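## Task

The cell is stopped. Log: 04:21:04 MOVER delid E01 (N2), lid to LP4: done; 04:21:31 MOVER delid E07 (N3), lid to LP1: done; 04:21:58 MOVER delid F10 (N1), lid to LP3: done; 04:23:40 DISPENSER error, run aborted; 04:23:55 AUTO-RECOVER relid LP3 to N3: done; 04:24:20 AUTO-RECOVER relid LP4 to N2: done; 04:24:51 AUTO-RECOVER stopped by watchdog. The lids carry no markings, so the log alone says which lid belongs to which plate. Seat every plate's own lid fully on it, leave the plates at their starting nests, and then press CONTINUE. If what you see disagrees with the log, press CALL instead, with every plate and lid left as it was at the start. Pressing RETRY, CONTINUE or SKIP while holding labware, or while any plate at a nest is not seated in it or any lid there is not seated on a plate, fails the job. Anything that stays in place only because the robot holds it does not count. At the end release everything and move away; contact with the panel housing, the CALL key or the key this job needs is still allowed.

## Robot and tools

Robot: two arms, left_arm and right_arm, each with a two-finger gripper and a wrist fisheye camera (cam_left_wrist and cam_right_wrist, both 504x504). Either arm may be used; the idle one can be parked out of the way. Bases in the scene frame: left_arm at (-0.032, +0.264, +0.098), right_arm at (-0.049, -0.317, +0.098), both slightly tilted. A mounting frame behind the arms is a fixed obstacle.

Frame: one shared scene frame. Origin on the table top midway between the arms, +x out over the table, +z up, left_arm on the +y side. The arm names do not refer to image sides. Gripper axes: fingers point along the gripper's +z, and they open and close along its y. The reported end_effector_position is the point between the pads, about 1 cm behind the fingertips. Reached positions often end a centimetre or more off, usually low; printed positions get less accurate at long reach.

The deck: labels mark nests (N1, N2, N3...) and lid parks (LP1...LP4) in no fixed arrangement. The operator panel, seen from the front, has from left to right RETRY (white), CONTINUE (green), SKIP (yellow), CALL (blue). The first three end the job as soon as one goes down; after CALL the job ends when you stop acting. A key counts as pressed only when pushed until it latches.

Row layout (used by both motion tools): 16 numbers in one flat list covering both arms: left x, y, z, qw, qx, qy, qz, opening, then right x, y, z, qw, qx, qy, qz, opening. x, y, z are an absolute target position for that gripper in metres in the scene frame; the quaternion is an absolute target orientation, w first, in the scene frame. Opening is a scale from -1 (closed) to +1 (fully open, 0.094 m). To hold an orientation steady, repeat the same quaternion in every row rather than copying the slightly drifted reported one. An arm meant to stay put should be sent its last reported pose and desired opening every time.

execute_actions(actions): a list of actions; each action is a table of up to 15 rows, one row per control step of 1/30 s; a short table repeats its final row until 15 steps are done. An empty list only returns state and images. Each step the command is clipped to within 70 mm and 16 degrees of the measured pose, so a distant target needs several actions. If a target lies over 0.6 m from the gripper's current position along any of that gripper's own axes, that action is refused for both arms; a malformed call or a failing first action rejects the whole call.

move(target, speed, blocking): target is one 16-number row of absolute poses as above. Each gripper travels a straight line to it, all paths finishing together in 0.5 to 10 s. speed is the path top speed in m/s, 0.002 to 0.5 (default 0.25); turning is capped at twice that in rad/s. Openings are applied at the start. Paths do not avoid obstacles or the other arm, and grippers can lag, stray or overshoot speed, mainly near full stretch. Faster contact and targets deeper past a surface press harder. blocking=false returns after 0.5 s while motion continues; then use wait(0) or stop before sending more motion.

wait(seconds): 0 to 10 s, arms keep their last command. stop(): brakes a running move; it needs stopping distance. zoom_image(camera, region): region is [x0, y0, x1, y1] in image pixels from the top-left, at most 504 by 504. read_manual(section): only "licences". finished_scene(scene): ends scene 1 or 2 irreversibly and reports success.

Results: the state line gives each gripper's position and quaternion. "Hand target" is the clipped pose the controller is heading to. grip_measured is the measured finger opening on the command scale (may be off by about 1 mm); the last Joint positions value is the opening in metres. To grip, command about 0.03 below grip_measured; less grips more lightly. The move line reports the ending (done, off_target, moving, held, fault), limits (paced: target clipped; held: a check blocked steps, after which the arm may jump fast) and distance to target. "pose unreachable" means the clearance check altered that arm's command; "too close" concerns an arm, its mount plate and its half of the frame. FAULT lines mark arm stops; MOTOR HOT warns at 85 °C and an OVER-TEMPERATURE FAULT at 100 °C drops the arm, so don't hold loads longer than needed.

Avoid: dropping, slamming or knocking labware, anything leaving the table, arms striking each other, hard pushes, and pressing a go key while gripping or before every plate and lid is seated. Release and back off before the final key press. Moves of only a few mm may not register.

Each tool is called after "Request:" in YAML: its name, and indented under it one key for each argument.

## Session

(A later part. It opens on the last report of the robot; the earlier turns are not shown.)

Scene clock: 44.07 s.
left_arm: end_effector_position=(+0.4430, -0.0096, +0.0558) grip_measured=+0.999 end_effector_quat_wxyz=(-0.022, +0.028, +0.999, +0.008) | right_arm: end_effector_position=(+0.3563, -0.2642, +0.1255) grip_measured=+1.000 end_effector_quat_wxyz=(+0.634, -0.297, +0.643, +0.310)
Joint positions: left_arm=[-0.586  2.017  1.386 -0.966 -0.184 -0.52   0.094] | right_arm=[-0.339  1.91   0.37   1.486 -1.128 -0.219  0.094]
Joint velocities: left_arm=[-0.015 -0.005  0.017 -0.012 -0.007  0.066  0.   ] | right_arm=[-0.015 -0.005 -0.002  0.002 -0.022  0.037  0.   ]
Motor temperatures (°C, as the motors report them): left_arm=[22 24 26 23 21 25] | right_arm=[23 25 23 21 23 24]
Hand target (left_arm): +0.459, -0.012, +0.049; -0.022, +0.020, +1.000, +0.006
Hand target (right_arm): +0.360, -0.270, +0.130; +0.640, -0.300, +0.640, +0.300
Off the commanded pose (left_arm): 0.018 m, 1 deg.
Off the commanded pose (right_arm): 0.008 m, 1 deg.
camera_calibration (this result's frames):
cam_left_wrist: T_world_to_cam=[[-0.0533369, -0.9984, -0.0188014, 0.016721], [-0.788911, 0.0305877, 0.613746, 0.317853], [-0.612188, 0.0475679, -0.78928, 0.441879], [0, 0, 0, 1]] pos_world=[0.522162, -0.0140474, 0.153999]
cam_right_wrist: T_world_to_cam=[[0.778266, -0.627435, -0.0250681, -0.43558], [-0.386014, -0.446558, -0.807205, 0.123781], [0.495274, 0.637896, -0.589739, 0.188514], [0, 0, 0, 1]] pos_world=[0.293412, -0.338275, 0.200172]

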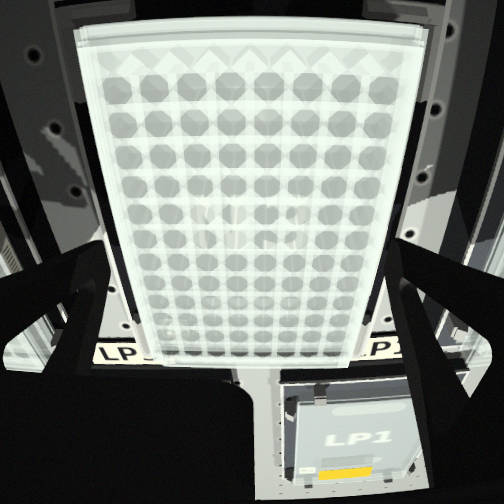

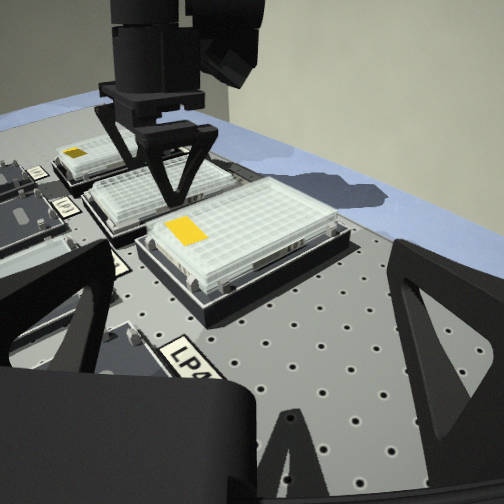

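Request:
execute_actions:
  actions:
    - [[0.461,-0.018,0.07,-0.01,0.02,1,0,1,0.36,-0.27,0.13,0.64,-0.3,0.64,0.3,1]]
    - [[0.461,-0.02,0.09,0,0.02,1,0,1,0.36,-0.27,0.13,0.64,-0.3,0.64,0.3,1]]
    - [[0.45,-0.02,0.125,0,0.02,1,0,1,0.36,-0.27,0.13,0.64,-0.3,0.64,0.3,1]]

Request:
move:
  target: [0.28,-0.07,0.10,0,0,1,0,1,0.36,-0.30,0.13,0.57,-0.42,0.6,0.4,1]

Request:
execute_actions:
  actions:
    - [[0.278,-0.068,0.07,-0.01,0,1,0.01,1,0.36,-0.30,0.13,0.57,-0.42,0.6,0.4,1]]
    - [[0.278,-0.068,0.05,-0.01,0,1,0.01,1,0.36,-0.30,0.13,0.57,-0.42,0.6,0.4,1]]

Scene clock: 45.73 s.
left_arm: end_effector_position=(+0.4371, -0.0099, +0.1096) grip_measured=+0.999 end_effector_quat_wxyz=(-0.013, +0.024, +1.000, +0.006) | right_arm: end_effector_position=(+0.3563, -0.2642, +0.1255) grip_measured=+1.000 end_effector_quat_wxyz=(+0.634, -0.297, +0.643, +0.310)
Joint positions: left_arm=[-0.613  1.921  1.39  -1.052 -0.189 -0.552  0.094] | right_arm=[-0.339  1.91   0.37   1.486 -1.128 -0.219  0.094]
Joint velocities: left_arm=[-0.015 -0.005 -0.012 -0.012  0.007 -0.066  0.   ] | right_arm=[-0.005 -0.005  0.002  0.012  0.007 -0.037  0.   ]
Motor temperatures (°C, as the motors report them): left_arm=[22 24 26 23 21 25] | right_arm=[23 25 23 21 23 24]
Hand target (left_arm): +0.448, -0.019, +0.126; +0.000, +0.020, +1.000, -0.001
Hand target (right_arm): +0.360, -0.270, +0.130; +0.640, -0.300, +0.640, +0.300
Off the commanded pose (left_arm): 0.022 m, 2 deg.
Off the commanded pose (right_arm): 0.008 m, 1 deg.
camera_calibration (this result's frames):
cam_left_wrist: T_world_to_cam=[[-0.0451486, -0.998868, -0.0149781, 0.0131097], [-0.800653, 0.0272146, 0.59851, 0.286913], [-0.597425, 0.0390142, -0.800975, 0.475508], [0, 0, 0, 1]] pos_world=[0.51439, -0.0132649, 0.209347]
cam_right_wrist: T_world_to_cam=[[0.778266, -0.627435, -0.0250681, -0.43558], [-0.386014, -0.446558, -0.807205, 0.123781], [0.495274, 0.637896, -0.589739, 0.188514], [0, 0, 0, 1]] pos_world=[0.293412, -0.338275, 0.200172]

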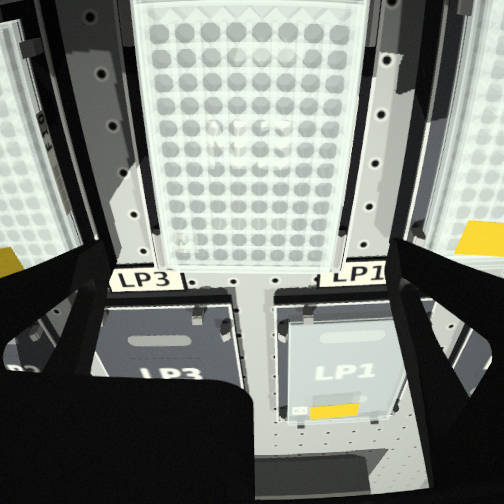

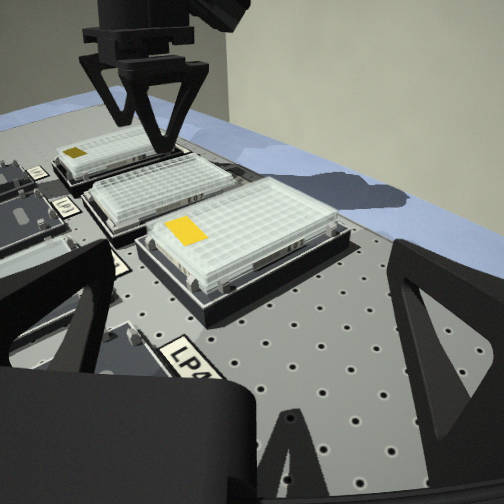

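Scene clock: 47.00 s.
left_arm: end_effector_position=(+0.2749, -0.0696, +0.0922) grip_measured=+0.999 end_effector_quat_wxyz=(-0.011, +0.012, +1.000, +0.009) | right_arm: end_effector_position=(+0.3513, -0.2729, +0.1248) grip_measured=+1.000 end_effector_quat_wxyz=(+0.602, -0.329, +0.624, +0.375)
Joint positions: left_arm=[-0.909  1.832  1.1   -0.909 -0.185 -0.877  0.094] | right_arm=[-0.399  1.855  0.428  1.235 -1.339 -0.305  0.094]
Joint velocities: left_arm=[-0.005 -0.005 -0.002  0.002 -0.022  0.022 -0.   ] | right_arm=[ 0.015 -0.015  0.017  0.002  0.037 -0.125  0.   ]
Motor temperatures (°C, as the motors report them): left_arm=[22 24 26 23 21 25] | right_arm=[23 25 23 21 23 24]
Hand target (left_arm): +0.279, -0.069, +0.099; -0.001, +0.000, +1.000, -0.002
Hand target (right_arm): +0.349, -0.270, +0.124; +0.601, -0.330, +0.623, +0.377
Off the commanded pose (left_arm): 0.009 m, 2 deg.
Off the commanded pose (right_arm): 0.029 m, 12 deg.
move: held (right_arm); limits=held; held on 26 of 38 steps (right_arm), including the last (right_arm)
pose unreachable (right arm): on one or more control steps of this call, first in action 0 (counted from 0), this arm could not follow its commanded pose, so it was not sent that pose on those steps. On the call's last step it was still not sent that pose. It may still have moved: this result reports where it is.
cause: the commanded pose would bring two parts of the arm too close to each other (its wrist (the part past joint 4) and its wrist camera, with joints 5 (wrist yaw) and 6 (wrist roll) between them).
camera_calibration (this result's frames):
cam_left_wrist: T_world_to_cam=[[-0.0212582, -0.999522, -0.0224273, -0.0599951], [-0.803788, 0.00374676, 0.594903, 0.168673], [-0.594535, 0.0306734, -0.803484, 0.36591], [0, 0, 0, 1]] pos_world=[0.351848, -0.0718221, 0.192314]
cam_right_wrist: T_world_to_cam=[[0.864518, -0.49719, -0.0735623, -0.425894], [-0.342252, -0.475178, -0.810598, 0.0946398], [0.368066, 0.725953, -0.580964, 0.26372], [0, 0, 0, 1]] pos_world=[0.303517, -0.358228, 0.198597]

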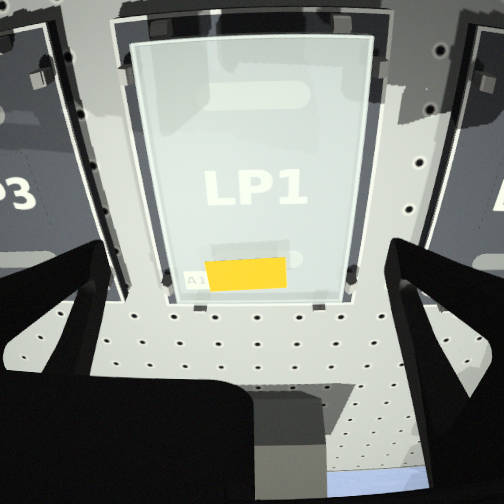

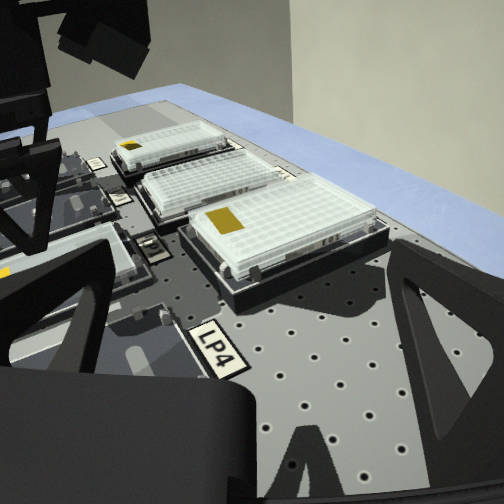

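Scene clock: 48.00 s.
left_arm: end_effector_position=(+0.2770, -0.0750, +0.0639) grip_measured=+0.999 end_effector_quat_wxyz=(-0.006, +0.006, +1.000, +0.003) | right_arm: end_effector_position=(+0.3513, -0.2729, +0.1248) grip_measured=+1.000 end_effector_quat_wxyz=(+0.602, -0.329, +0.624, +0.375)
Joint positions: left_arm=[-0.901  1.886  1.084 -0.822 -0.186 -0.878  0.094] | right_arm=[-0.399  1.855  0.428  1.235 -1.339 -0.305  0.094]
Joint velocities: left_arm=[-0.005 -0.005 -0.007 -0.007 -0.022  0.007 -0.   ] | right_arm=[-0.005 -0.005  0.007  0.012  0.037  0.007  0.   ]
Motor temperatures (°C, as the motors report them): left_arm=[22 24 26 23 21 25] | right_arm=[23 25 23 21 23 24]
Hand target (left_arm): +0.278, -0.068, +0.050; -0.010, +0.000, +1.000, +0.010
Hand target (right_arm): +0.349, -0.270, +0.124; +0.601, -0.330, +0.623, +0.377
Off the commanded pose (left_arm): 0.016 m, 1 deg.
Off the commanded pose (right_arm): 0.029 m, 12 deg.
pose unreachable (right arm): on one or more control steps of this call, first in action 0 (counted from 0), this arm could not follow its commanded pose, so it was not sent that pose on those steps. On the call's last step it was still not sent that pose. It may still have moved: this result reports where it is.
cause: the commanded pose would bring two parts of the arm too close to each other (its wrist (the part past joint 4) and its wrist camera, with joints 5 (wrist yaw) and 6 (wrist roll) between them).
camera_calibration (this result's frames):
cam_left_wrist: T_world_to_cam=[[-0.00985087, -0.999898, -0.0102976, -0.0699063], [-0.810027, 0.00194127, 0.58639, 0.189313], [-0.58631, 0.0141178, -0.809964, 0.341414], [0, 0, 0, 1]] pos_world=[0.352834, -0.0750867, 0.164802]
cam_right_wrist: T_world_to_cam=[[0.864518, -0.49719, -0.0735623, -0.425894], [-0.342252, -0.475178, -0.810598, 0.0946398], [0.368066, 0.725953, -0.580964, 0.26372], [0, 0, 0, 1]] pos_world=[0.303517, -0.358228, 0.198597]

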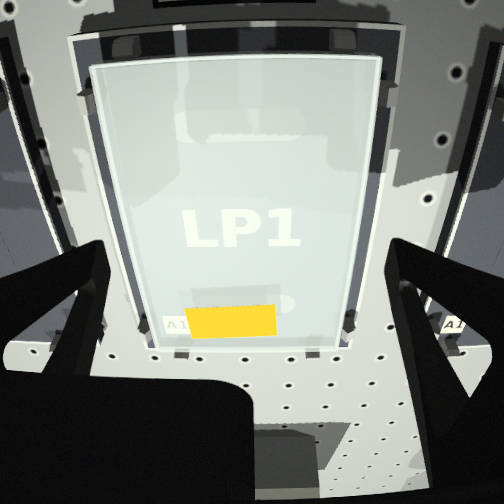

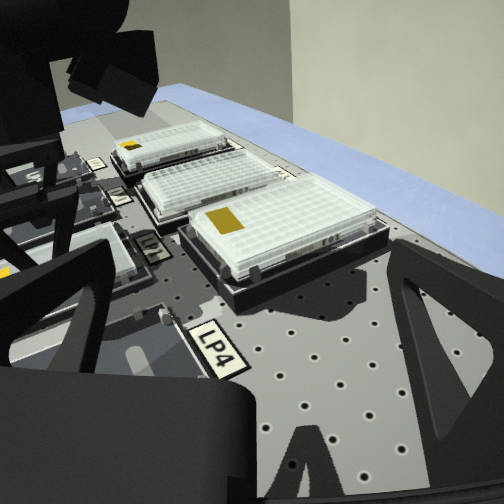

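Request:
execute_actions:
  actions:
    - [[0.279,-0.065,0.041,-0.006,-0.014,1,0.008,1,0.35,-0.272,0.125,0.602,-0.329,0.624,0.375,1]]
    - [[0.279,-0.065,0.032,-0.006,-0.014,1,0.008,1,0.35,-0.272,0.125,0.602,-0.329,0.624,0.375,1]]

Scene clock: 49.07 s.
left_arm: end_effector_position=(+0.2805, -0.0747, +0.0498) grip_measured=+0.999 end_effector_quat_wxyz=(+0.002, -0.005, +1.000, -0.003) | right_arm: end_effector_position=(+0.3513, -0.2729, +0.1248) grip_measured=+1.000 end_effector_quat_wxyz=(+0.602, -0.329, +0.624, +0.375)
Joint positions: left_arm=[-0.891  1.906  1.069 -0.765 -0.189 -0.885  0.094] | right_arm=[-0.399  1.855  0.428  1.235 -1.339 -0.305  0.094]
Joint velocities: left_arm=[-0.005 -0.005 -0.007 -0.017  0.007 -0.022 -0.001] | right_arm=[ 0.005 -0.005  0.002 -0.007 -0.037  0.007  0.   ]
Motor temperatures (°C, as the motors report them): left_arm=[22 24 26 23 21 25] | right_arm=[23 25 23 21 23 24]
Hand target (left_arm): +0.279, -0.065, +0.032; -0.006, -0.014, +1.000, +0.008
Hand target (right_arm): +0.350, -0.272, +0.125; +0.602, -0.329, +0.624, +0.375
Off the commanded pose (left_arm): 0.020 m, 2 deg.
Off the commanded pose (right_arm): 0.002 m, 0 deg.
camera_calibration (this result's frames):
cam_left_wrist: T_world_to_cam=[[0.0114451, -0.999933, 0.0015957, -0.0762975], [-0.818196, -0.00844757, 0.574878, 0.202535], [-0.574826, -0.00788514, -0.818238, 0.327612], [0, 0, 0, 1]] pos_world=[0.354906, -0.0719982, 0.151753]
cam_right_wrist: T_world_to_cam=[[0.864518, -0.49719, -0.0735623, -0.425894], [-0.342252, -0.475178, -0.810598, 0.0946398], [0.368066, 0.725953, -0.580964, 0.26372], [0, 0, 0, 1]] pos_world=[0.303517, -0.358228, 0.198597]

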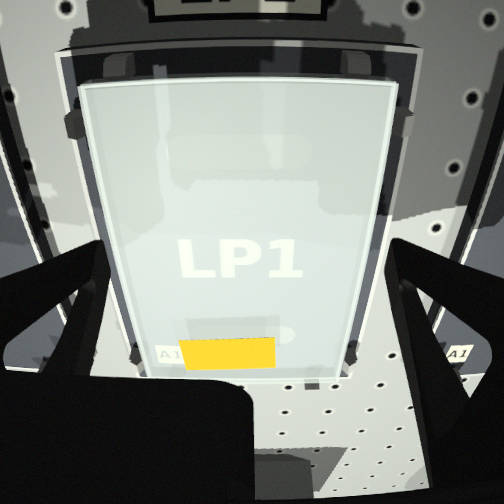

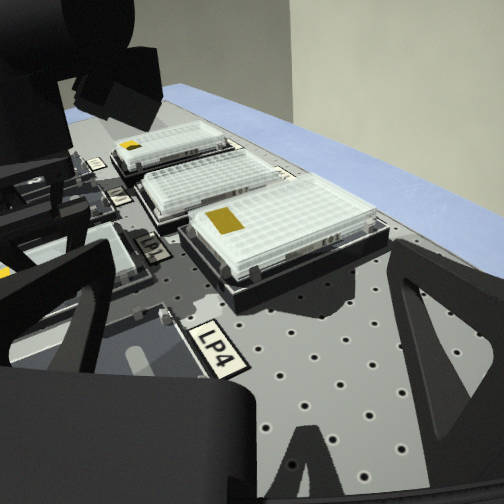

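Request:
execute_actions:
  actions:
    - [[0.281,-0.0625,0.031,-0.006,-0.016,1,0.008,1,0.35,-0.272,0.125,0.602,-0.329,0.624,0.375,1]]
    - [[0.280,-0.0615,0.024,-0.009,-0.016,1,0.012,1,0.35,-0.272,0.125,0.602,-0.329,0.624,0.375,1]]
    - [[0.280,-0.0615,0.024,-0.009,-0.016,1,0.012,0.75,0.35,-0.272,0.125,0.602,-0.329,0.624,0.375,1]]

Scene clock: 50.67 s.
left_arm: end_effector_position=(+0.2827, -0.0721, +0.0430) grip_measured=+0.772 end_effector_quat_wxyz=(-0.000, -0.009, +1.000, -0.000) | right_arm: end_effector_position=(+0.3513, -0.2729, +0.1248) grip_measured=+1.000 end_effector_quat_wxyz=(+0.602, -0.329, +0.624, +0.375)
Joint positions: left_arm=[-0.881  1.92   1.069 -0.757 -0.19  -0.885  0.083] | right_arm=[-0.399  1.855  0.428  1.235 -1.339 -0.305  0.094]
Joint velocities: left_arm=[ 0.005 -0.005 -0.012  0.007 -0.022 -0.022 -0.001] | right_arm=[-0.015  0.005  0.007 -0.027 -0.007  0.037  0.   ]
Motor temperatures (°C, as the motors report them): left_arm=[22 24 25 23 21 25] | right_arm=[23 25 23 21 23 24]
Hand target (left_arm): +0.280, -0.061, +0.025; -0.009, -0.016, +1.000, +0.012
Hand target (right_arm): +0.350, -0.272, +0.125; +0.602, -0.329, +0.624, +0.375
Off the commanded pose (left_arm): 0.022 m, 2 deg.
Off the commanded pose (right_arm): 0.002 m, 0 deg.
camera_calibration (this result's frames):
cam_left_wrist: T_world_to_cam=[[0.0198597, -0.999794, -0.00407649, -0.0758228], [-0.815951, -0.0185638, 0.577823, 0.206747], [-0.577779, -0.00814915, -0.816152, 0.324023], [0, 0, 0, 1]] pos_world=[0.357415, -0.0693287, 0.14468]
cam_right_wrist: T_world_to_cam=[[0.864518, -0.49719, -0.0735623, -0.425894], [-0.342252, -0.475178, -0.810598, 0.0946398], [0.368066, 0.725953, -0.580964, 0.26372], [0, 0, 0, 1]] pos_world=[0.303517, -0.358228, 0.198597]

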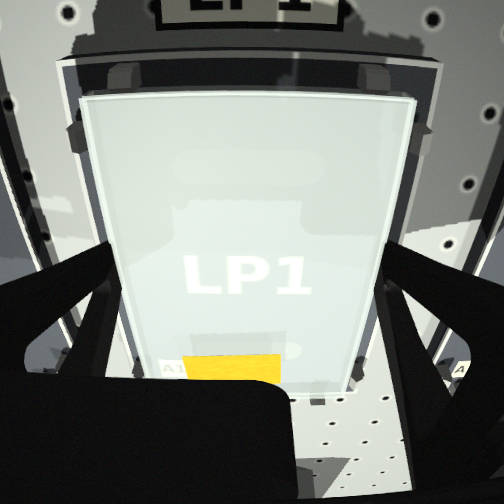

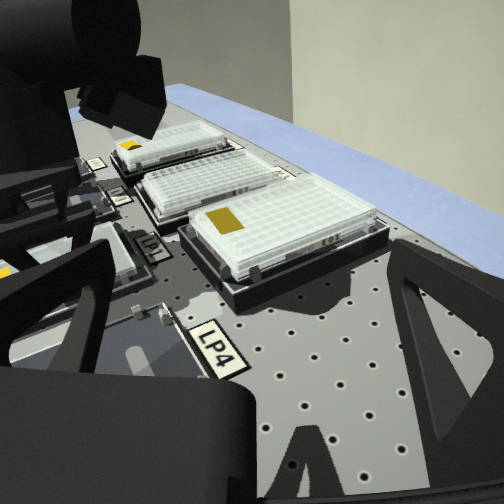

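Request:
execute_actions:
  actions:
    - [[0.29,-0.084,0.062,0.012,-0.01,1,-0.014,0.75,0.35,-0.272,0.125,0.602,-0.329,0.624,0.375,1]]
    - [[0.29,-0.084,0.075,0.012,-0.01,1,-0.014,0.75,0.35,-0.272,0.125,0.602,-0.329,0.624,0.375,1]]
    - [[0.29,-0.084,0.095,0.012,-0.01,1,-0.014,0.75,0.35,-0.272,0.125,0.602,-0.329,0.624,0.375,1]]
    - [[0.29,-0.084,0.125,0.012,-0.01,1,-0.014,0.75,0.35,-0.272,0.125,0.602,-0.329,0.624,0.375,1]]

Request:
move:
  target: [0.47,-0.012,0.10,0,0.022,1,0,0.75,0.35,-0.272,0.125,0.602,-0.329,0.624,0.375,1]
  speed: 0.15

Request:
execute_actions:
  actions:
    - [[0.47,-0.009,0.08,0,0.022,1,0,0.75,0.35,-0.272,0.125,0.602,-0.329,0.624,0.375,1]]
    - [[0.47,-0.008,0.064,0,0.022,1,0,0.75,0.35,-0.272,0.125,0.602,-0.329,0.624,0.375,1]]

Scene clock: 52.83 s.
left_arm: end_effector_position=(+0.2799, -0.0683, +0.1065) grip_measured=+0.772 end_effector_quat_wxyz=(-0.000, -0.008, +1.000, -0.000) | right_arm: end_effector_position=(+0.3513, -0.2729, +0.1248) grip_measured=+1.000 end_effector_quat_wxyz=(+0.602, -0.329, +0.624, +0.375)
Joint positions: left_arm=[-0.906  1.797  1.097 -0.913 -0.189 -0.908  0.083] | right_arm=[-0.399  1.855  0.428  1.235 -1.339 -0.305  0.094]
Joint velocities: left_arm=[-0.015  0.005 -0.012  0.012  0.037  0.037  0.   ] | right_arm=[-0.015  0.005  0.002 -0.012 -0.081 -0.022  0.   ]
Motor temperatures (°C, as the motors report them): left_arm=[22 24 25 23 21 25] | right_arm=[23 25 23 21 23 24]
Hand target (left_arm): +0.289, -0.083, +0.126; +0.012, -0.010, +1.000, -0.015
Hand target (right_arm): +0.350, -0.272, +0.125; +0.602, -0.329, +0.624, +0.375
Off the commanded pose (left_arm): 0.026 m, 2 deg.
Off the commanded pose (right_arm): 0.002 m, 0 deg.
camera_calibration (this result's frames):
cam_left_wrist: T_world_to_cam=[[0.0175599, -0.99984, -0.00355068, -0.0711688], [-0.815848, -0.0163812, 0.578034, 0.167992], [-0.577999, -0.00725339, -0.816005, 0.374383], [0, 0, 0, 1]] pos_world=[0.354699, -0.0656899, 0.208141]
cam_right_wrist: T_world_to_cam=[[0.864518, -0.49719, -0.0735623, -0.425894], [-0.342252, -0.475178, -0.810598, 0.0946398], [0.368066, 0.725953, -0.580964, 0.26372], [0, 0, 0, 1]] pos_world=[0.303517, -0.358228, 0.198597]

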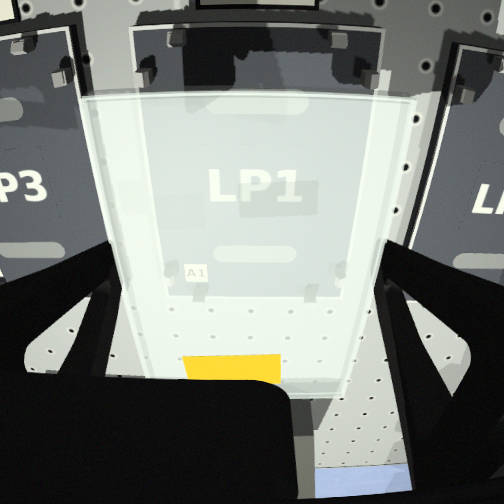

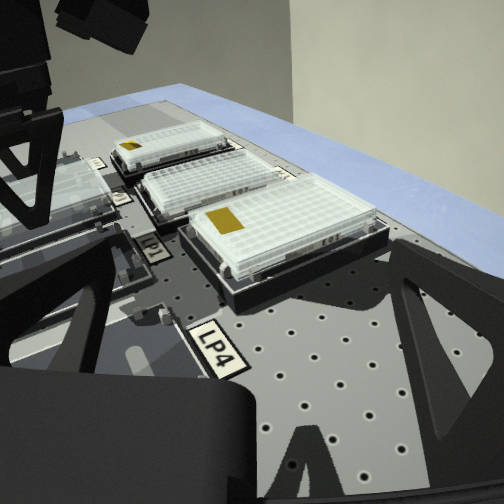

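Scene clock: 54.63 s.
left_arm: end_effector_position=(+0.4573, -0.0093, +0.1051) grip_measured=+0.772 end_effector_quat_wxyz=(+0.002, +0.019, +1.000, -0.001) | right_arm: end_effector_position=(+0.3513, -0.2729, +0.1248) grip_measured=+1.000 end_effector_quat_wxyz=(+0.602, -0.329, +0.624, +0.375)
Joint positions: left_arm=[-0.592  1.943  1.418 -1.022 -0.195 -0.533  0.083] | right_arm=[-0.399  1.855  0.428  1.235 -1.339 -0.305  0.094]
Joint velocities: left_arm=[ 0.015 -0.005 -0.012 -0.007 -0.081  0.11  -0.   ] | right_arm=[ 0.015 -0.005 -0.017 -0.012 -0.051 -0.051  0.   ]
Motor temperatures (°C, as the motors report them): left_arm=[22 24 26 23 21 25] | right_arm=[23 25 23 21 23 24]
Hand target (left_arm): +0.471, -0.013, +0.102; +0.001, +0.022, +1.000, +0.002
Hand target (right_arm): +0.350, -0.272, +0.125; +0.602, -0.329, +0.624, +0.375
Off the commanded pose (left_arm): 0.014 m, 0 deg.
Off the commanded pose (right_arm): 0.002 m, 0 deg.
move: off_target (left_arm)
camera_calibration (this result's frames):
cam_left_wrist: T_world_to_cam=[[-0.0359243, -0.999349, -0.00328367, 0.00911145], [-0.818638, 0.0275432, 0.573649, 0.316634], [-0.573185, 0.0232961, -0.819095, 0.474684], [0, 0, 0, 1]] pos_world=[0.531618, -0.0106739, 0.207204]
cam_right_wrist: T_world_to_cam=[[0.864518, -0.49719, -0.0735623, -0.425894], [-0.342252, -0.475178, -0.810598, 0.0946398], [0.368066, 0.725953, -0.580964, 0.26372], [0, 0, 0, 1]] pos_world=[0.303517, -0.358228, 0.198597]

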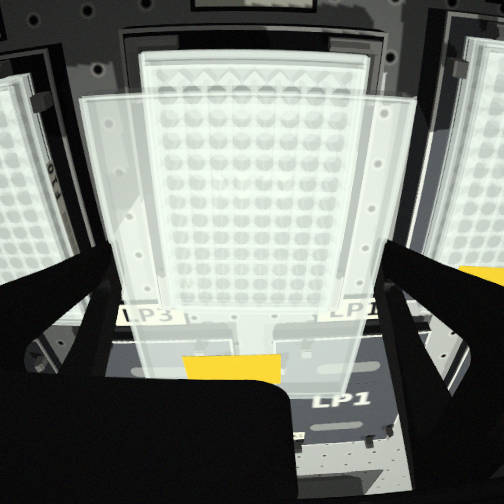

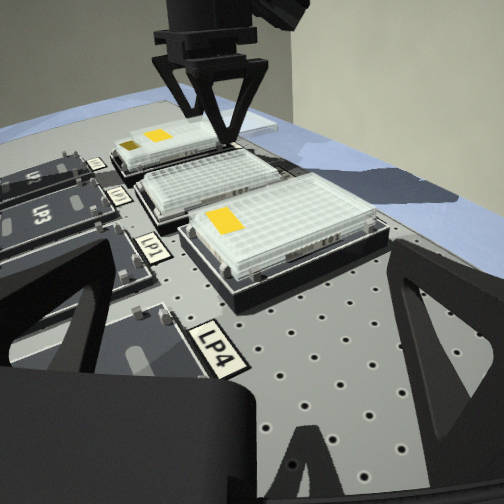

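Scene clock: 55.63 s.
left_arm: end_effector_position=(+0.4630, -0.0106, +0.0795) grip_measured=+0.772 end_effector_quat_wxyz=(+0.002, +0.024, +1.000, -0.000) | right_arm: end_effector_position=(+0.3513, -0.2729, +0.1248) grip_measured=+1.000 end_effector_quat_wxyz=(+0.602, -0.329, +0.624, +0.375)
Joint positions: left_arm=[-0.58   1.989  1.418 -0.973 -0.195 -0.511  0.083] | right_arm=[-0.399  1.855  0.428  1.235 -1.339 -0.305  0.094]
Joint velocities: left_arm=[ 0.005  0.005 -0.002 -0.012 -0.037  0.022 -0.   ] | right_arm=[-0.015  0.005  0.002  0.007 -0.007 -0.066  0.   ]
Motor temperatures (°C, as the motors report them): left_arm=[22 24 26 23 21 25] | right_arm=[23 25 23 21 23 24]
Hand target (left_arm): +0.470, -0.008, +0.064; -0.000, +0.022, +1.000, +0.000
Hand target (right_arm): +0.350, -0.272, +0.125; +0.602, -0.329, +0.624, +0.375
Off the commanded pose (left_arm): 0.017 m, 0 deg.
Off the commanded pose (right_arm): 0.002 m, 0 deg.
camera_calibration (this result's frames):
cam_left_wrist: T_world_to_cam=[[-0.045931, -0.998939, -0.00347336, 0.012614], [-0.818546, 0.0356431, 0.573334, 0.33609], [-0.572602, 0.0291769, -0.819314, 0.456783], [0, 0, 0, 1]] pos_world=[0.537239, -0.0127062, 0.181601]
cam_right_wrist: T_world_to_cam=[[0.864518, -0.49719, -0.0735623, -0.425894], [-0.342252, -0.475178, -0.810598, 0.0946398], [0.368066, 0.725953, -0.580964, 0.26372], [0, 0, 0, 1]] pos_world=[0.303517, -0.358228, 0.198597]

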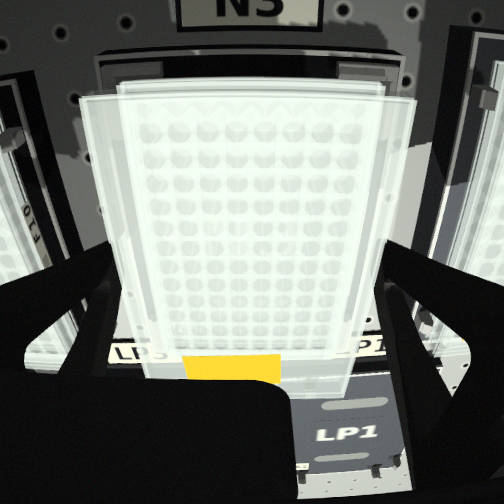

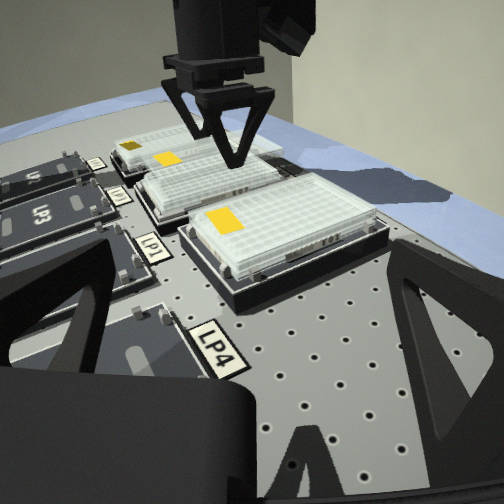

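Request:
execute_actions:
  actions:
    - [[0.460,-0.005,0.054,-0.012,0.022,1,0.007,0.75,0.35,-0.272,0.125,0.602,-0.329,0.624,0.375,1]]
    - [[0.455,-0.003,0.047,-0.018,0.022,1,0.011,0.75,0.35,-0.272,0.125,0.602,-0.329,0.624,0.375,1]]

Scene clock: 56.73 s.
left_arm: end_effector_position=(+0.4609, -0.0109, +0.0722) grip_measured=+0.772 end_effector_quat_wxyz=(-0.003, +0.026, +1.000, +0.003) | right_arm: end_effector_position=(+0.3513, -0.2729, +0.1248) grip_measured=+1.000 end_effector_quat_wxyz=(+0.602, -0.329, +0.624, +0.375)
Joint positions: left_arm=[-0.58   2.003  1.418 -0.971 -0.195 -0.511  0.083] | right_arm=[-0.399  1.855  0.428  1.235 -1.339 -0.305  0.094]
Joint velocities: left_arm=[-0.005  0.005  0.007 -0.002 -0.066  0.051 -0.   ] | right_arm=[-0.015 -0.005  0.002  0.002 -0.007 -0.007  0.   ]
Motor temperatures (°C, as the motors report them): left_arm=[22 24 26 23 21 25] | right_arm=[23 25 23 21 23 24]
Hand target (left_arm): +0.455, -0.003, +0.048; -0.018, +0.022, +1.000, +0.011
Hand target (right_arm): +0.350, -0.272, +0.125; +0.602, -0.329, +0.624, +0.375
Off the commanded pose (left_arm): 0.027 m, 2 deg.
Off the commanded pose (right_arm): 0.002 m, 0 deg.
camera_calibration (this result's frames):
cam_left_wrist: T_world_to_cam=[[-0.0487191, -0.998769, -0.00935053, 0.0138653], [-0.812588, 0.0341902, 0.581834, 0.335143], [-0.580798, 0.0359446, -0.813254, 0.453019], [0, 0, 0, 1]] pos_world=[0.536121, -0.0138939, 0.173551]
cam_right_wrist: T_world_to_cam=[[0.864518, -0.49719, -0.0735623, -0.425894], [-0.342252, -0.475178, -0.810598, 0.0946398], [0.368066, 0.725953, -0.580964, 0.26372], [0, 0, 0, 1]] pos_world=[0.303517, -0.358228, 0.198597]

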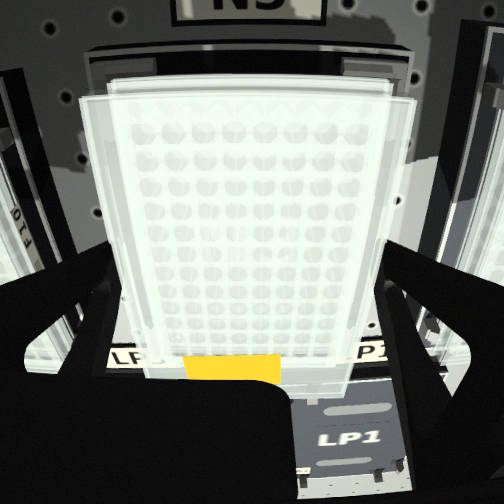

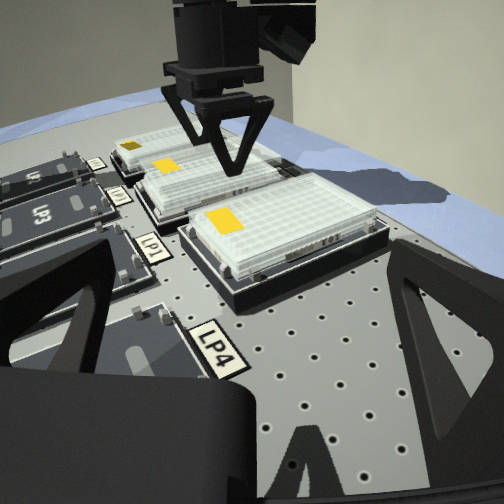

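Request:
execute_actions:
  actions:
    - [[0.452,-0.003,0.041,-0.02,0.022,1,0.012,0.75,0.35,-0.272,0.125,0.602,-0.329,0.624,0.375,1]]

Scene clock: 57.27 s.
left_arm: end_effector_position=(+0.4561, -0.0097, +0.0645) grip_measured=+0.772 end_effector_quat_wxyz=(-0.007, +0.026, +1.000, +0.005) | right_arm: end_effector_position=(+0.3513, -0.2729, +0.1248) grip_measured=+1.000 end_effector_quat_wxyz=(+0.602, -0.329, +0.624, +0.375)
Joint positions: left_arm=[-0.58   2.009  1.404 -0.961 -0.195 -0.511  0.083] | right_arm=[-0.399  1.855  0.428  1.235 -1.339 -0.305  0.094]
Joint velocities: left_arm=[ 0.005 -0.015  0.007 -0.012 -0.037 -0.051  0.   ] | right_arm=[-0.005 -0.015 -0.012  0.002 -0.11   0.022  0.   ]
Motor temperatures (°C, as the motors report them): left_arm=[22 24 26 23 21 25] | right_arm=[23 25 23 21 23 24]
Hand target (left_arm): +0.452, -0.003, +0.041; -0.020, +0.022, +0.999, +0.012
Hand target (right_arm): +0.350, -0.272, +0.125; +0.602, -0.329, +0.624, +0.375
Off the commanded pose (left_arm): 0.025 m, 2 deg.
Off the commanded pose (right_arm): 0.002 m, 0 deg.
camera_calibration (this result's frames):
cam_left_wrist: T_world_to_cam=[[-0.0506408, -0.99862, -0.0139226, 0.0159315], [-0.807887, 0.0327649, 0.588425, 0.333139], [-0.587157, 0.0410463, -0.808432, 0.446606], [0, 0, 0, 1]] pos_world=[0.532173, -0.0133373, 0.165245]
cam_right_wrist: T_world_to_cam=[[0.864518, -0.49719, -0.0735623, -0.425894], [-0.342252, -0.475178, -0.810598, 0.0946398], [0.368066, 0.725953, -0.580964, 0.26372], [0, 0, 0, 1]] pos_world=[0.303517, -0.358228, 0.198597]

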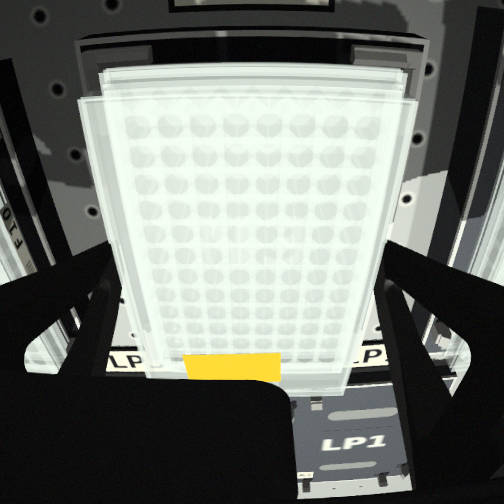

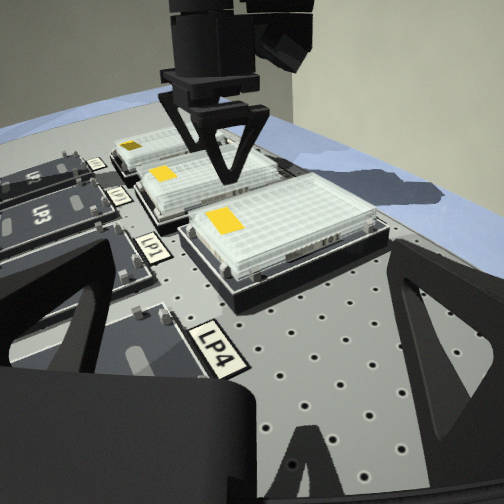

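A small wrist swing outward corrects both x and y.

Request:
execute_actions:
  actions:
    - [[0.4553,-0.005,0.0415,-0.0133,0.022,1,0.008,0.75,0.35,-0.272,0.125,0.602,-0.329,0.624,0.375,1]]

Request:
execute_actions:
  actions:
    - [[0.4562,-0.0057,0.038,-0.0143,0.022,1,0.0085,0.75,0.35,-0.272,0.125,0.602,-0.329,0.624,0.375,1]]
    - [[0.457,-0.0064,0.0345,-0.0153,0.022,1,0.009,0.75,0.35,-0.272,0.125,0.602,-0.329,0.624,0.375,1]]

Request:
zoom_image:
  camera: "cam_right_wrist"
  region: [105,110,305,250]

Scene clock: 57.90 s.
left_arm: end_effector_position=(+0.4590, -0.0116, +0.0645) grip_measured=+0.772 end_effector_quat_wxyz=(-0.001, +0.025, +1.000, +0.001) | right_arm: end_effector_position=(+0.3513, -0.2729, +0.1248) grip_measured=+1.000 end_effector_quat_wxyz=(+0.602, -0.329, +0.624, +0.375)
Joint positions: left_arm=[-0.58   2.009  1.404 -0.947 -0.195 -0.511  0.083] | right_arm=[-0.399  1.855  0.428  1.235 -1.339 -0.305  0.094]
Joint velocities: left_arm=[-0.015  0.005 -0.002 -0.002  0.007 -0.037 -0.   ] | right_arm=[ 0.005 -0.005  0.002  0.002 -0.007  0.022  0.   ]
Motor temperatures (°C, as the motors report them): left_arm=[22 24 25 23 21 25] | right_arm=[23 25 23 21 23 24]
Hand target (left_arm): +0.455, -0.005, +0.042; -0.013, +0.022, +1.000, +0.008
Hand target (right_arm): +0.350, -0.272, +0.125; +0.602, -0.329, +0.624, +0.375
Off the commanded pose (left_arm): 0.024 m, 2 deg.
Off the commanded pose (right_arm): 0.002 m, 0 deg.
camera_calibration (this result's frames):
cam_left_wrist: T_world_to_cam=[[-0.0478095, -0.998831, -0.00715029, 0.012516], [-0.814827, 0.0348597, 0.578655, 0.339401], [-0.577729, 0.0334915, -0.815541, 0.444397], [0, 0, 0, 1]] pos_world=[0.533892, -0.0142135, 0.166117]
cam_right_wrist: T_world_to_cam=[[0.864518, -0.49719, -0.0735623, -0.425894], [-0.342252, -0.475178, -0.810598, 0.0946398], [0.368066, 0.725953, -0.580964, 0.26372], [0, 0, 0, 1]] pos_world=[0.303517, -0.358228, 0.198597]

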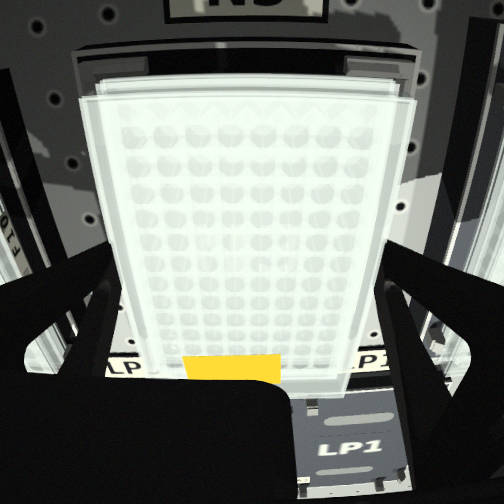

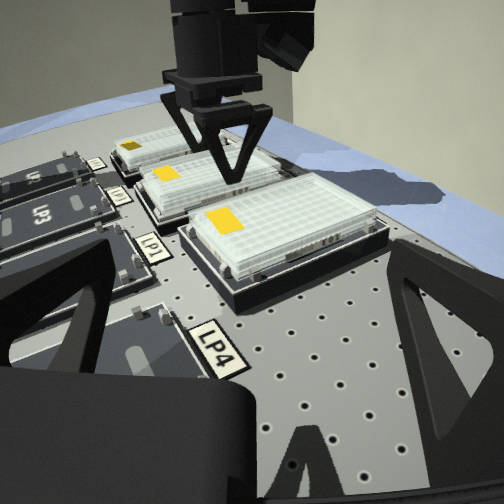

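Scene clock: 58.90 s.
left_arm: end_effector_position=(+0.4581, -0.0123, +0.0587) grip_measured=+0.772 end_effector_quat_wxyz=(-0.003, +0.026, +1.000, +0.003) | right_arm: end_effector_position=(+0.3513, -0.2729, +0.1248) grip_measured=+1.000 end_effector_quat_wxyz=(+0.602, -0.329, +0.624, +0.375)
Joint positions: left_arm=[-0.58   2.021  1.404 -0.941 -0.195 -0.511  0.083] | right_arm=[-0.399  1.855  0.428  1.235 -1.339 -0.305  0.094]
Joint velocities: left_arm=[ 0.024 -0.005  0.002  0.002  0.007 -0.051 -0.001] | right_arm=[-0.005 -0.015 -0.002 -0.017  0.066  0.037  0.   ]
Motor temperatures (°C, as the motors report them): left_arm=[22 24 25 23 21 25] | right_arm=[23 25 23 21 23 24]
Hand target (left_arm): +0.456, -0.006, +0.035; -0.015, +0.022, +1.000, +0.009
Hand target (right_arm): +0.350, -0.272, +0.125; +0.602, -0.329, +0.624, +0.375
Off the commanded pose (left_arm): 0.025 m, 2 deg.
Off the commanded pose (right_arm): 0.002 m, 0 deg.
camera_calibration (this result's frames):
cam_left_wrist: T_world_to_cam=[[-0.0488716, -0.998758, -0.00971689, 0.0123062], [-0.812214, 0.0340777, 0.582363, 0.340621], [-0.581309, 0.0363532, -0.812871, 0.440633], [0, 0, 0, 1]] pos_world=[0.533402, -0.015335, 0.159932]
cam_right_wrist: T_world_to_cam=[[0.864518, -0.49719, -0.0735623, -0.425894], [-0.342252, -0.475178, -0.810598, 0.0946398], [0.368066, 0.725953, -0.580964, 0.26372], [0, 0, 0, 1]] pos_world=[0.303517, -0.358228, 0.198597]

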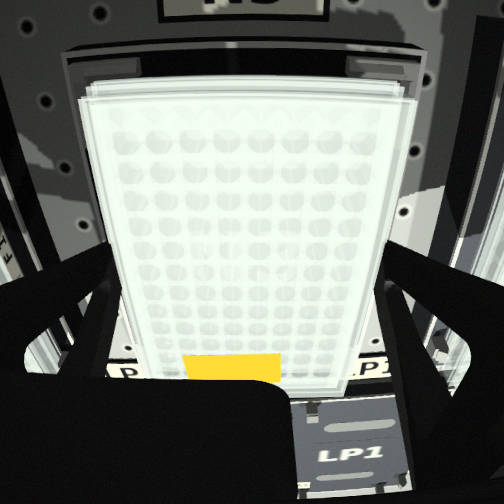

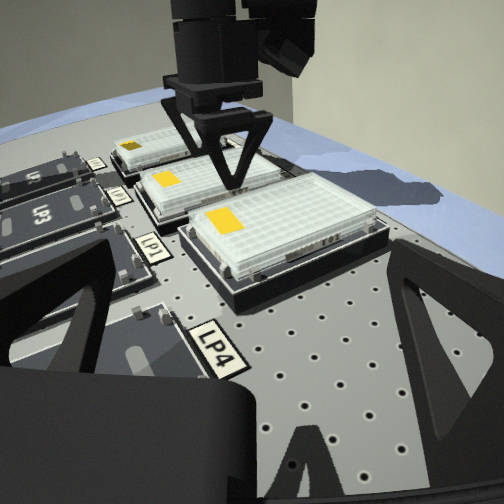

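Region (105, 110, 305, 250) of cam_right_wrist's 504x504 image, scaled by 2.520, with more detail than that image has; it fills the top 353 rows of this view, and the rest is white.

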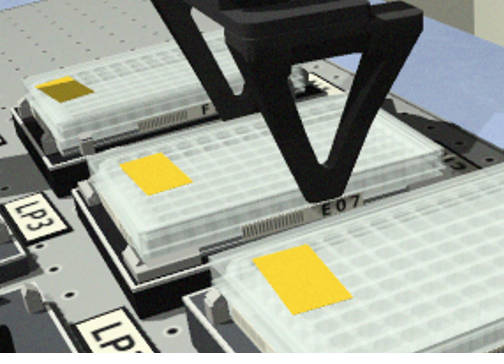

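Request:
execute_actions:
  actions:
    - [[0.457,-0.0064,0.0345,-0.0153,0.022,1,0.009,1,0.35,-0.272,0.125,0.602,-0.329,0.624,0.375,1]]
    - [[0.47,-0.021,0.078,0.014,0.022,1,-0.008,1,0.35,-0.272,0.125,0.602,-0.329,0.624,0.375,1]]
    - [[0.47,-0.021,0.095,0.014,0.022,1,-0.008,1,0.35,-0.272,0.125,0.602,-0.329,0.624,0.375,1]]
    - [[0.47,-0.021,0.13,0.014,0.022,1,-0.008,1,0.35,-0.272,0.125,0.602,-0.329,0.624,0.375,1]]

Request:
move:
  target: [0.1,0,0.27,0.2,0,0.98,0,-1,0.35,-0.272,0.125,0.602,-0.329,0.624,0.375,1]

Request:
zoom_image:
  camera: "cam_right_wrist"
  region: [100,110,400,320]

Scene clock: 61.07 s.
left_arm: end_effector_position=(+0.4559, -0.0086, +0.1078) grip_measured=+0.999 end_effector_quat_wxyz=(-0.003, +0.025, +1.000, +0.003) | right_arm: end_effector_position=(+0.3513, -0.2729, +0.1248) grip_measured=+1.000 end_effector_quat_wxyz=(+0.602, -0.329, +0.624, +0.375)
Joint positions: left_arm=[-0.593  1.943  1.426 -1.043 -0.195 -0.525  0.094] | right_arm=[-0.399  1.855  0.428  1.235 -1.339 -0.305  0.094]
Joint velocities: left_arm=[-0.015 -0.015  0.012 -0.037  0.022  0.022  0.001] | right_arm=[-0.024 -0.015  0.002  0.002  0.007 -0.007  0.   ]
Motor temperatures (°C, as the motors report them): left_arm=[22 24 26 23 21 25] | right_arm=[23 25 23 21 23 24]
Hand target (left_arm): +0.468, -0.020, +0.131; +0.014, +0.022, +1.000, -0.009
Hand target (right_arm): +0.350, -0.272, +0.125; +0.602, -0.329, +0.624, +0.375
Off the commanded pose (left_arm): 0.029 m, 2 deg.
Off the commanded pose (right_arm): 0.002 m, 0 deg.
camera_calibration (this result's frames):
cam_left_wrist: T_world_to_cam=[[-0.0476866, -0.998814, -0.00978397, 0.0159176], [-0.812007, 0.0330598, 0.58271, 0.309935], [-0.581696, 0.0357321, -0.812621, 0.479349], [0, 0, 0, 1]] pos_world=[0.531264, -0.0114758, 0.209083]
cam_right_wrist: T_world_to_cam=[[0.864518, -0.49719, -0.0735623, -0.425894], [-0.342252, -0.475178, -0.810598, 0.0946398], [0.368066, 0.725953, -0.580964, 0.26372], [0, 0, 0, 1]] pos_world=[0.303517, -0.358228, 0.198597]

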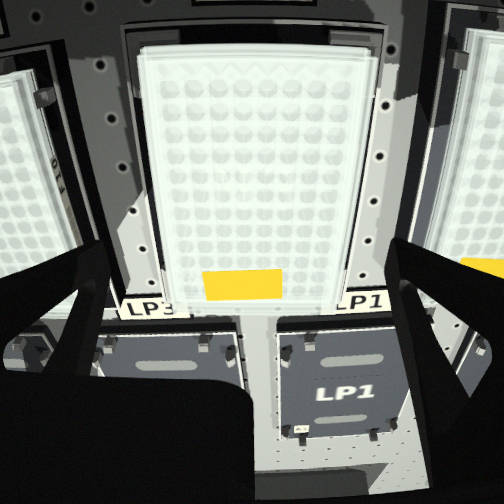

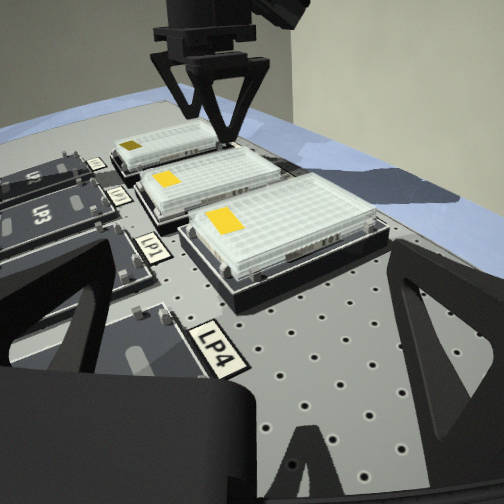

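Scene clock: 63.33 s.
left_arm: end_effector_position=(+0.0964, +0.0016, +0.2646) grip_measured=-0.998 end_effector_quat_wxyz=(+0.196, +0.006, +0.981, -0.011) | right_arm: end_effector_position=(+0.3513, -0.2729, +0.1248) grip_measured=+1.000 end_effector_quat_wxyz=(+0.602, -0.329, +0.624, +0.375)
Joint positions: left_arm=[-1.506  1.235  0.834 -1.253 -0.524 -1.467  0.   ] | right_arm=[-0.399  1.855  0.428  1.235 -1.339 -0.305  0.094]
Joint velocities: left_arm=[-0.015 -0.005 -0.002 -0.002 -0.007 -0.066  0.   ] | right_arm=[-0.015 -0.005 -0.017 -0.007  0.022 -0.037  0.   ]
Motor temperatures (°C, as the motors report them): left_arm=[22 24 25 23 21 25] | right_arm=[23 25 23 21 23 24]
Hand target (left_arm): +0.098, +0.005, +0.267; +0.197, -0.001, +0.980, -0.007
Hand target (right_arm): +0.350, -0.272, +0.125; +0.602, -0.329, +0.624, +0.375
Off the commanded pose (left_arm): 0.007 m, 1 deg.
Off the commanded pose (right_arm): 0.002 m, 0 deg.
move: done
camera_calibration (this result's frames):
cam_left_wrist: T_world_to_cam=[[-0.0112711, -0.999817, 0.0154546, 0.000298996], [-0.975584, 0.0143855, 0.219155, 0.0383494], [-0.219337, -0.0126071, -0.975568, 0.405563], [0, 0, 0, 1]] pos_world=[0.126371, 0.00486026, 0.387245]
cam_right_wrist: T_world_to_cam=[[0.864518, -0.49719, -0.0735623, -0.425894], [-0.342252, -0.475178, -0.810598, 0.0946398], [0.368066, 0.725953, -0.580964, 0.26372], [0, 0, 0, 1]] pos_world=[0.303517, -0.358228, 0.198597]

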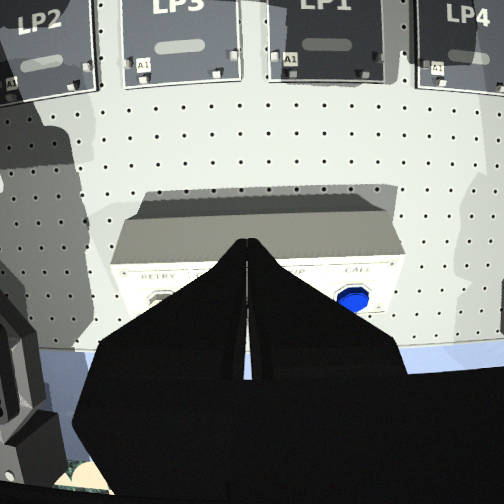

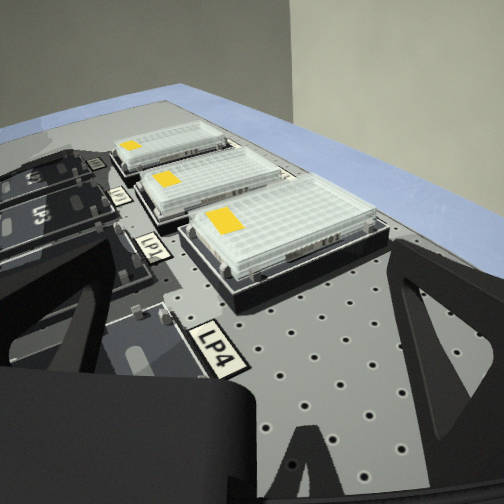

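Region (100, 110, 400, 320) of cam_right_wrist's 504x504 image, scaled by 1.680, with more detail than that image has; it fills the top 353 rows of this view, and the rest is white.

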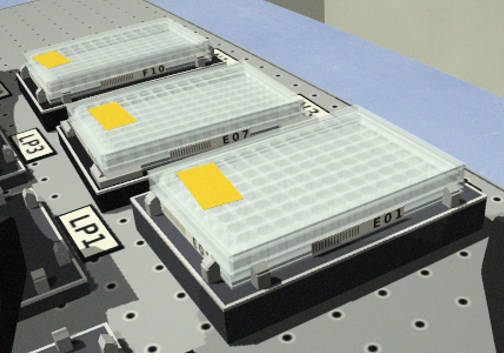

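Request:
move:
  target: [-0.02,0.021,0.15,0.2,0,0.98,0,-1,0.35,-0.272,0.125,0.602,-0.329,0.624,0.375,1]

Scene clock: 64.63 s.
left_arm: end_effector_position=(-0.0190, +0.0197, +0.1538) grip_measured=-0.998 end_effector_quat_wxyz=(+0.198, +0.005, +0.980, +0.001) | right_arm: end_effector_position=(+0.3513, -0.2729, +0.1248) grip_measured=+1.000 end_effector_quat_wxyz=(+0.602, -0.329, +0.624, +0.375)
Joint positions: left_arm=[-1.861  1.449  0.637 -1.057 -0.457 -1.873  0.   ] | right_arm=[-0.399  1.855  0.428  1.235 -1.339 -0.305  0.094]
Joint velocities: left_arm=[ 0.005 -0.005 -0.012 -0.012 -0.007 -0.081 -0.   ] | right_arm=[-0.005  0.005 -0.002 -0.017 -0.037 -0.022  0.   ]
Motor temperatures (°C, as the motors report them): left_arm=[22 24 25 23 21 25] | right_arm=[23 25 23 21 23 24]
Hand target (left_arm): -0.020, +0.020, +0.149; +0.198, +0.001, +0.980, -0.001
Hand target (right_arm): +0.350, -0.272, +0.125; +0.602, -0.329, +0.624, +0.375
Off the commanded pose (left_arm): 0.004 m, 1 deg.
Off the commanded pose (right_arm): 0.002 m, 0 deg.
move: done
camera_calibration (this result's frames):
cam_left_wrist: T_world_to_cam=[[-0.0051484, -0.999969, -0.00603722, 0.0222467], [-0.976463, 0.0037254, 0.215653, -0.0494851], [-0.215624, 0.00700539, -0.976451, 0.272178], [0, 0, 0, 1]] pos_world=[0.0104823, 0.0205236, 0.276575]
cam_right_wrist: T_world_to_cam=[[0.864518, -0.49719, -0.0735623, -0.425894], [-0.342252, -0.475178, -0.810598, 0.0946398], [0.368066, 0.725953, -0.580964, 0.26372], [0, 0, 0, 1]] pos_world=[0.303517, -0.358228, 0.198597]

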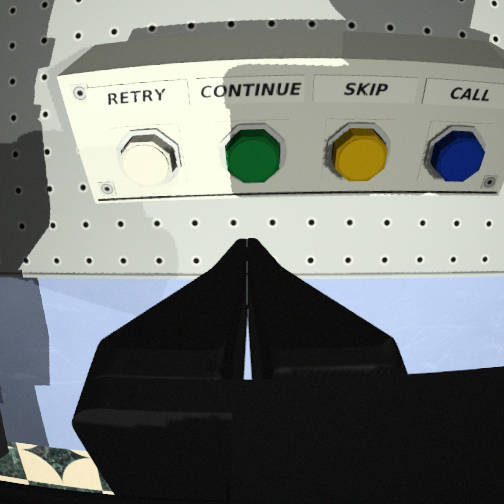

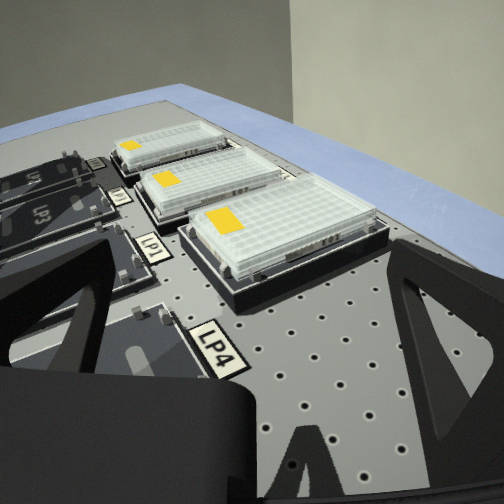

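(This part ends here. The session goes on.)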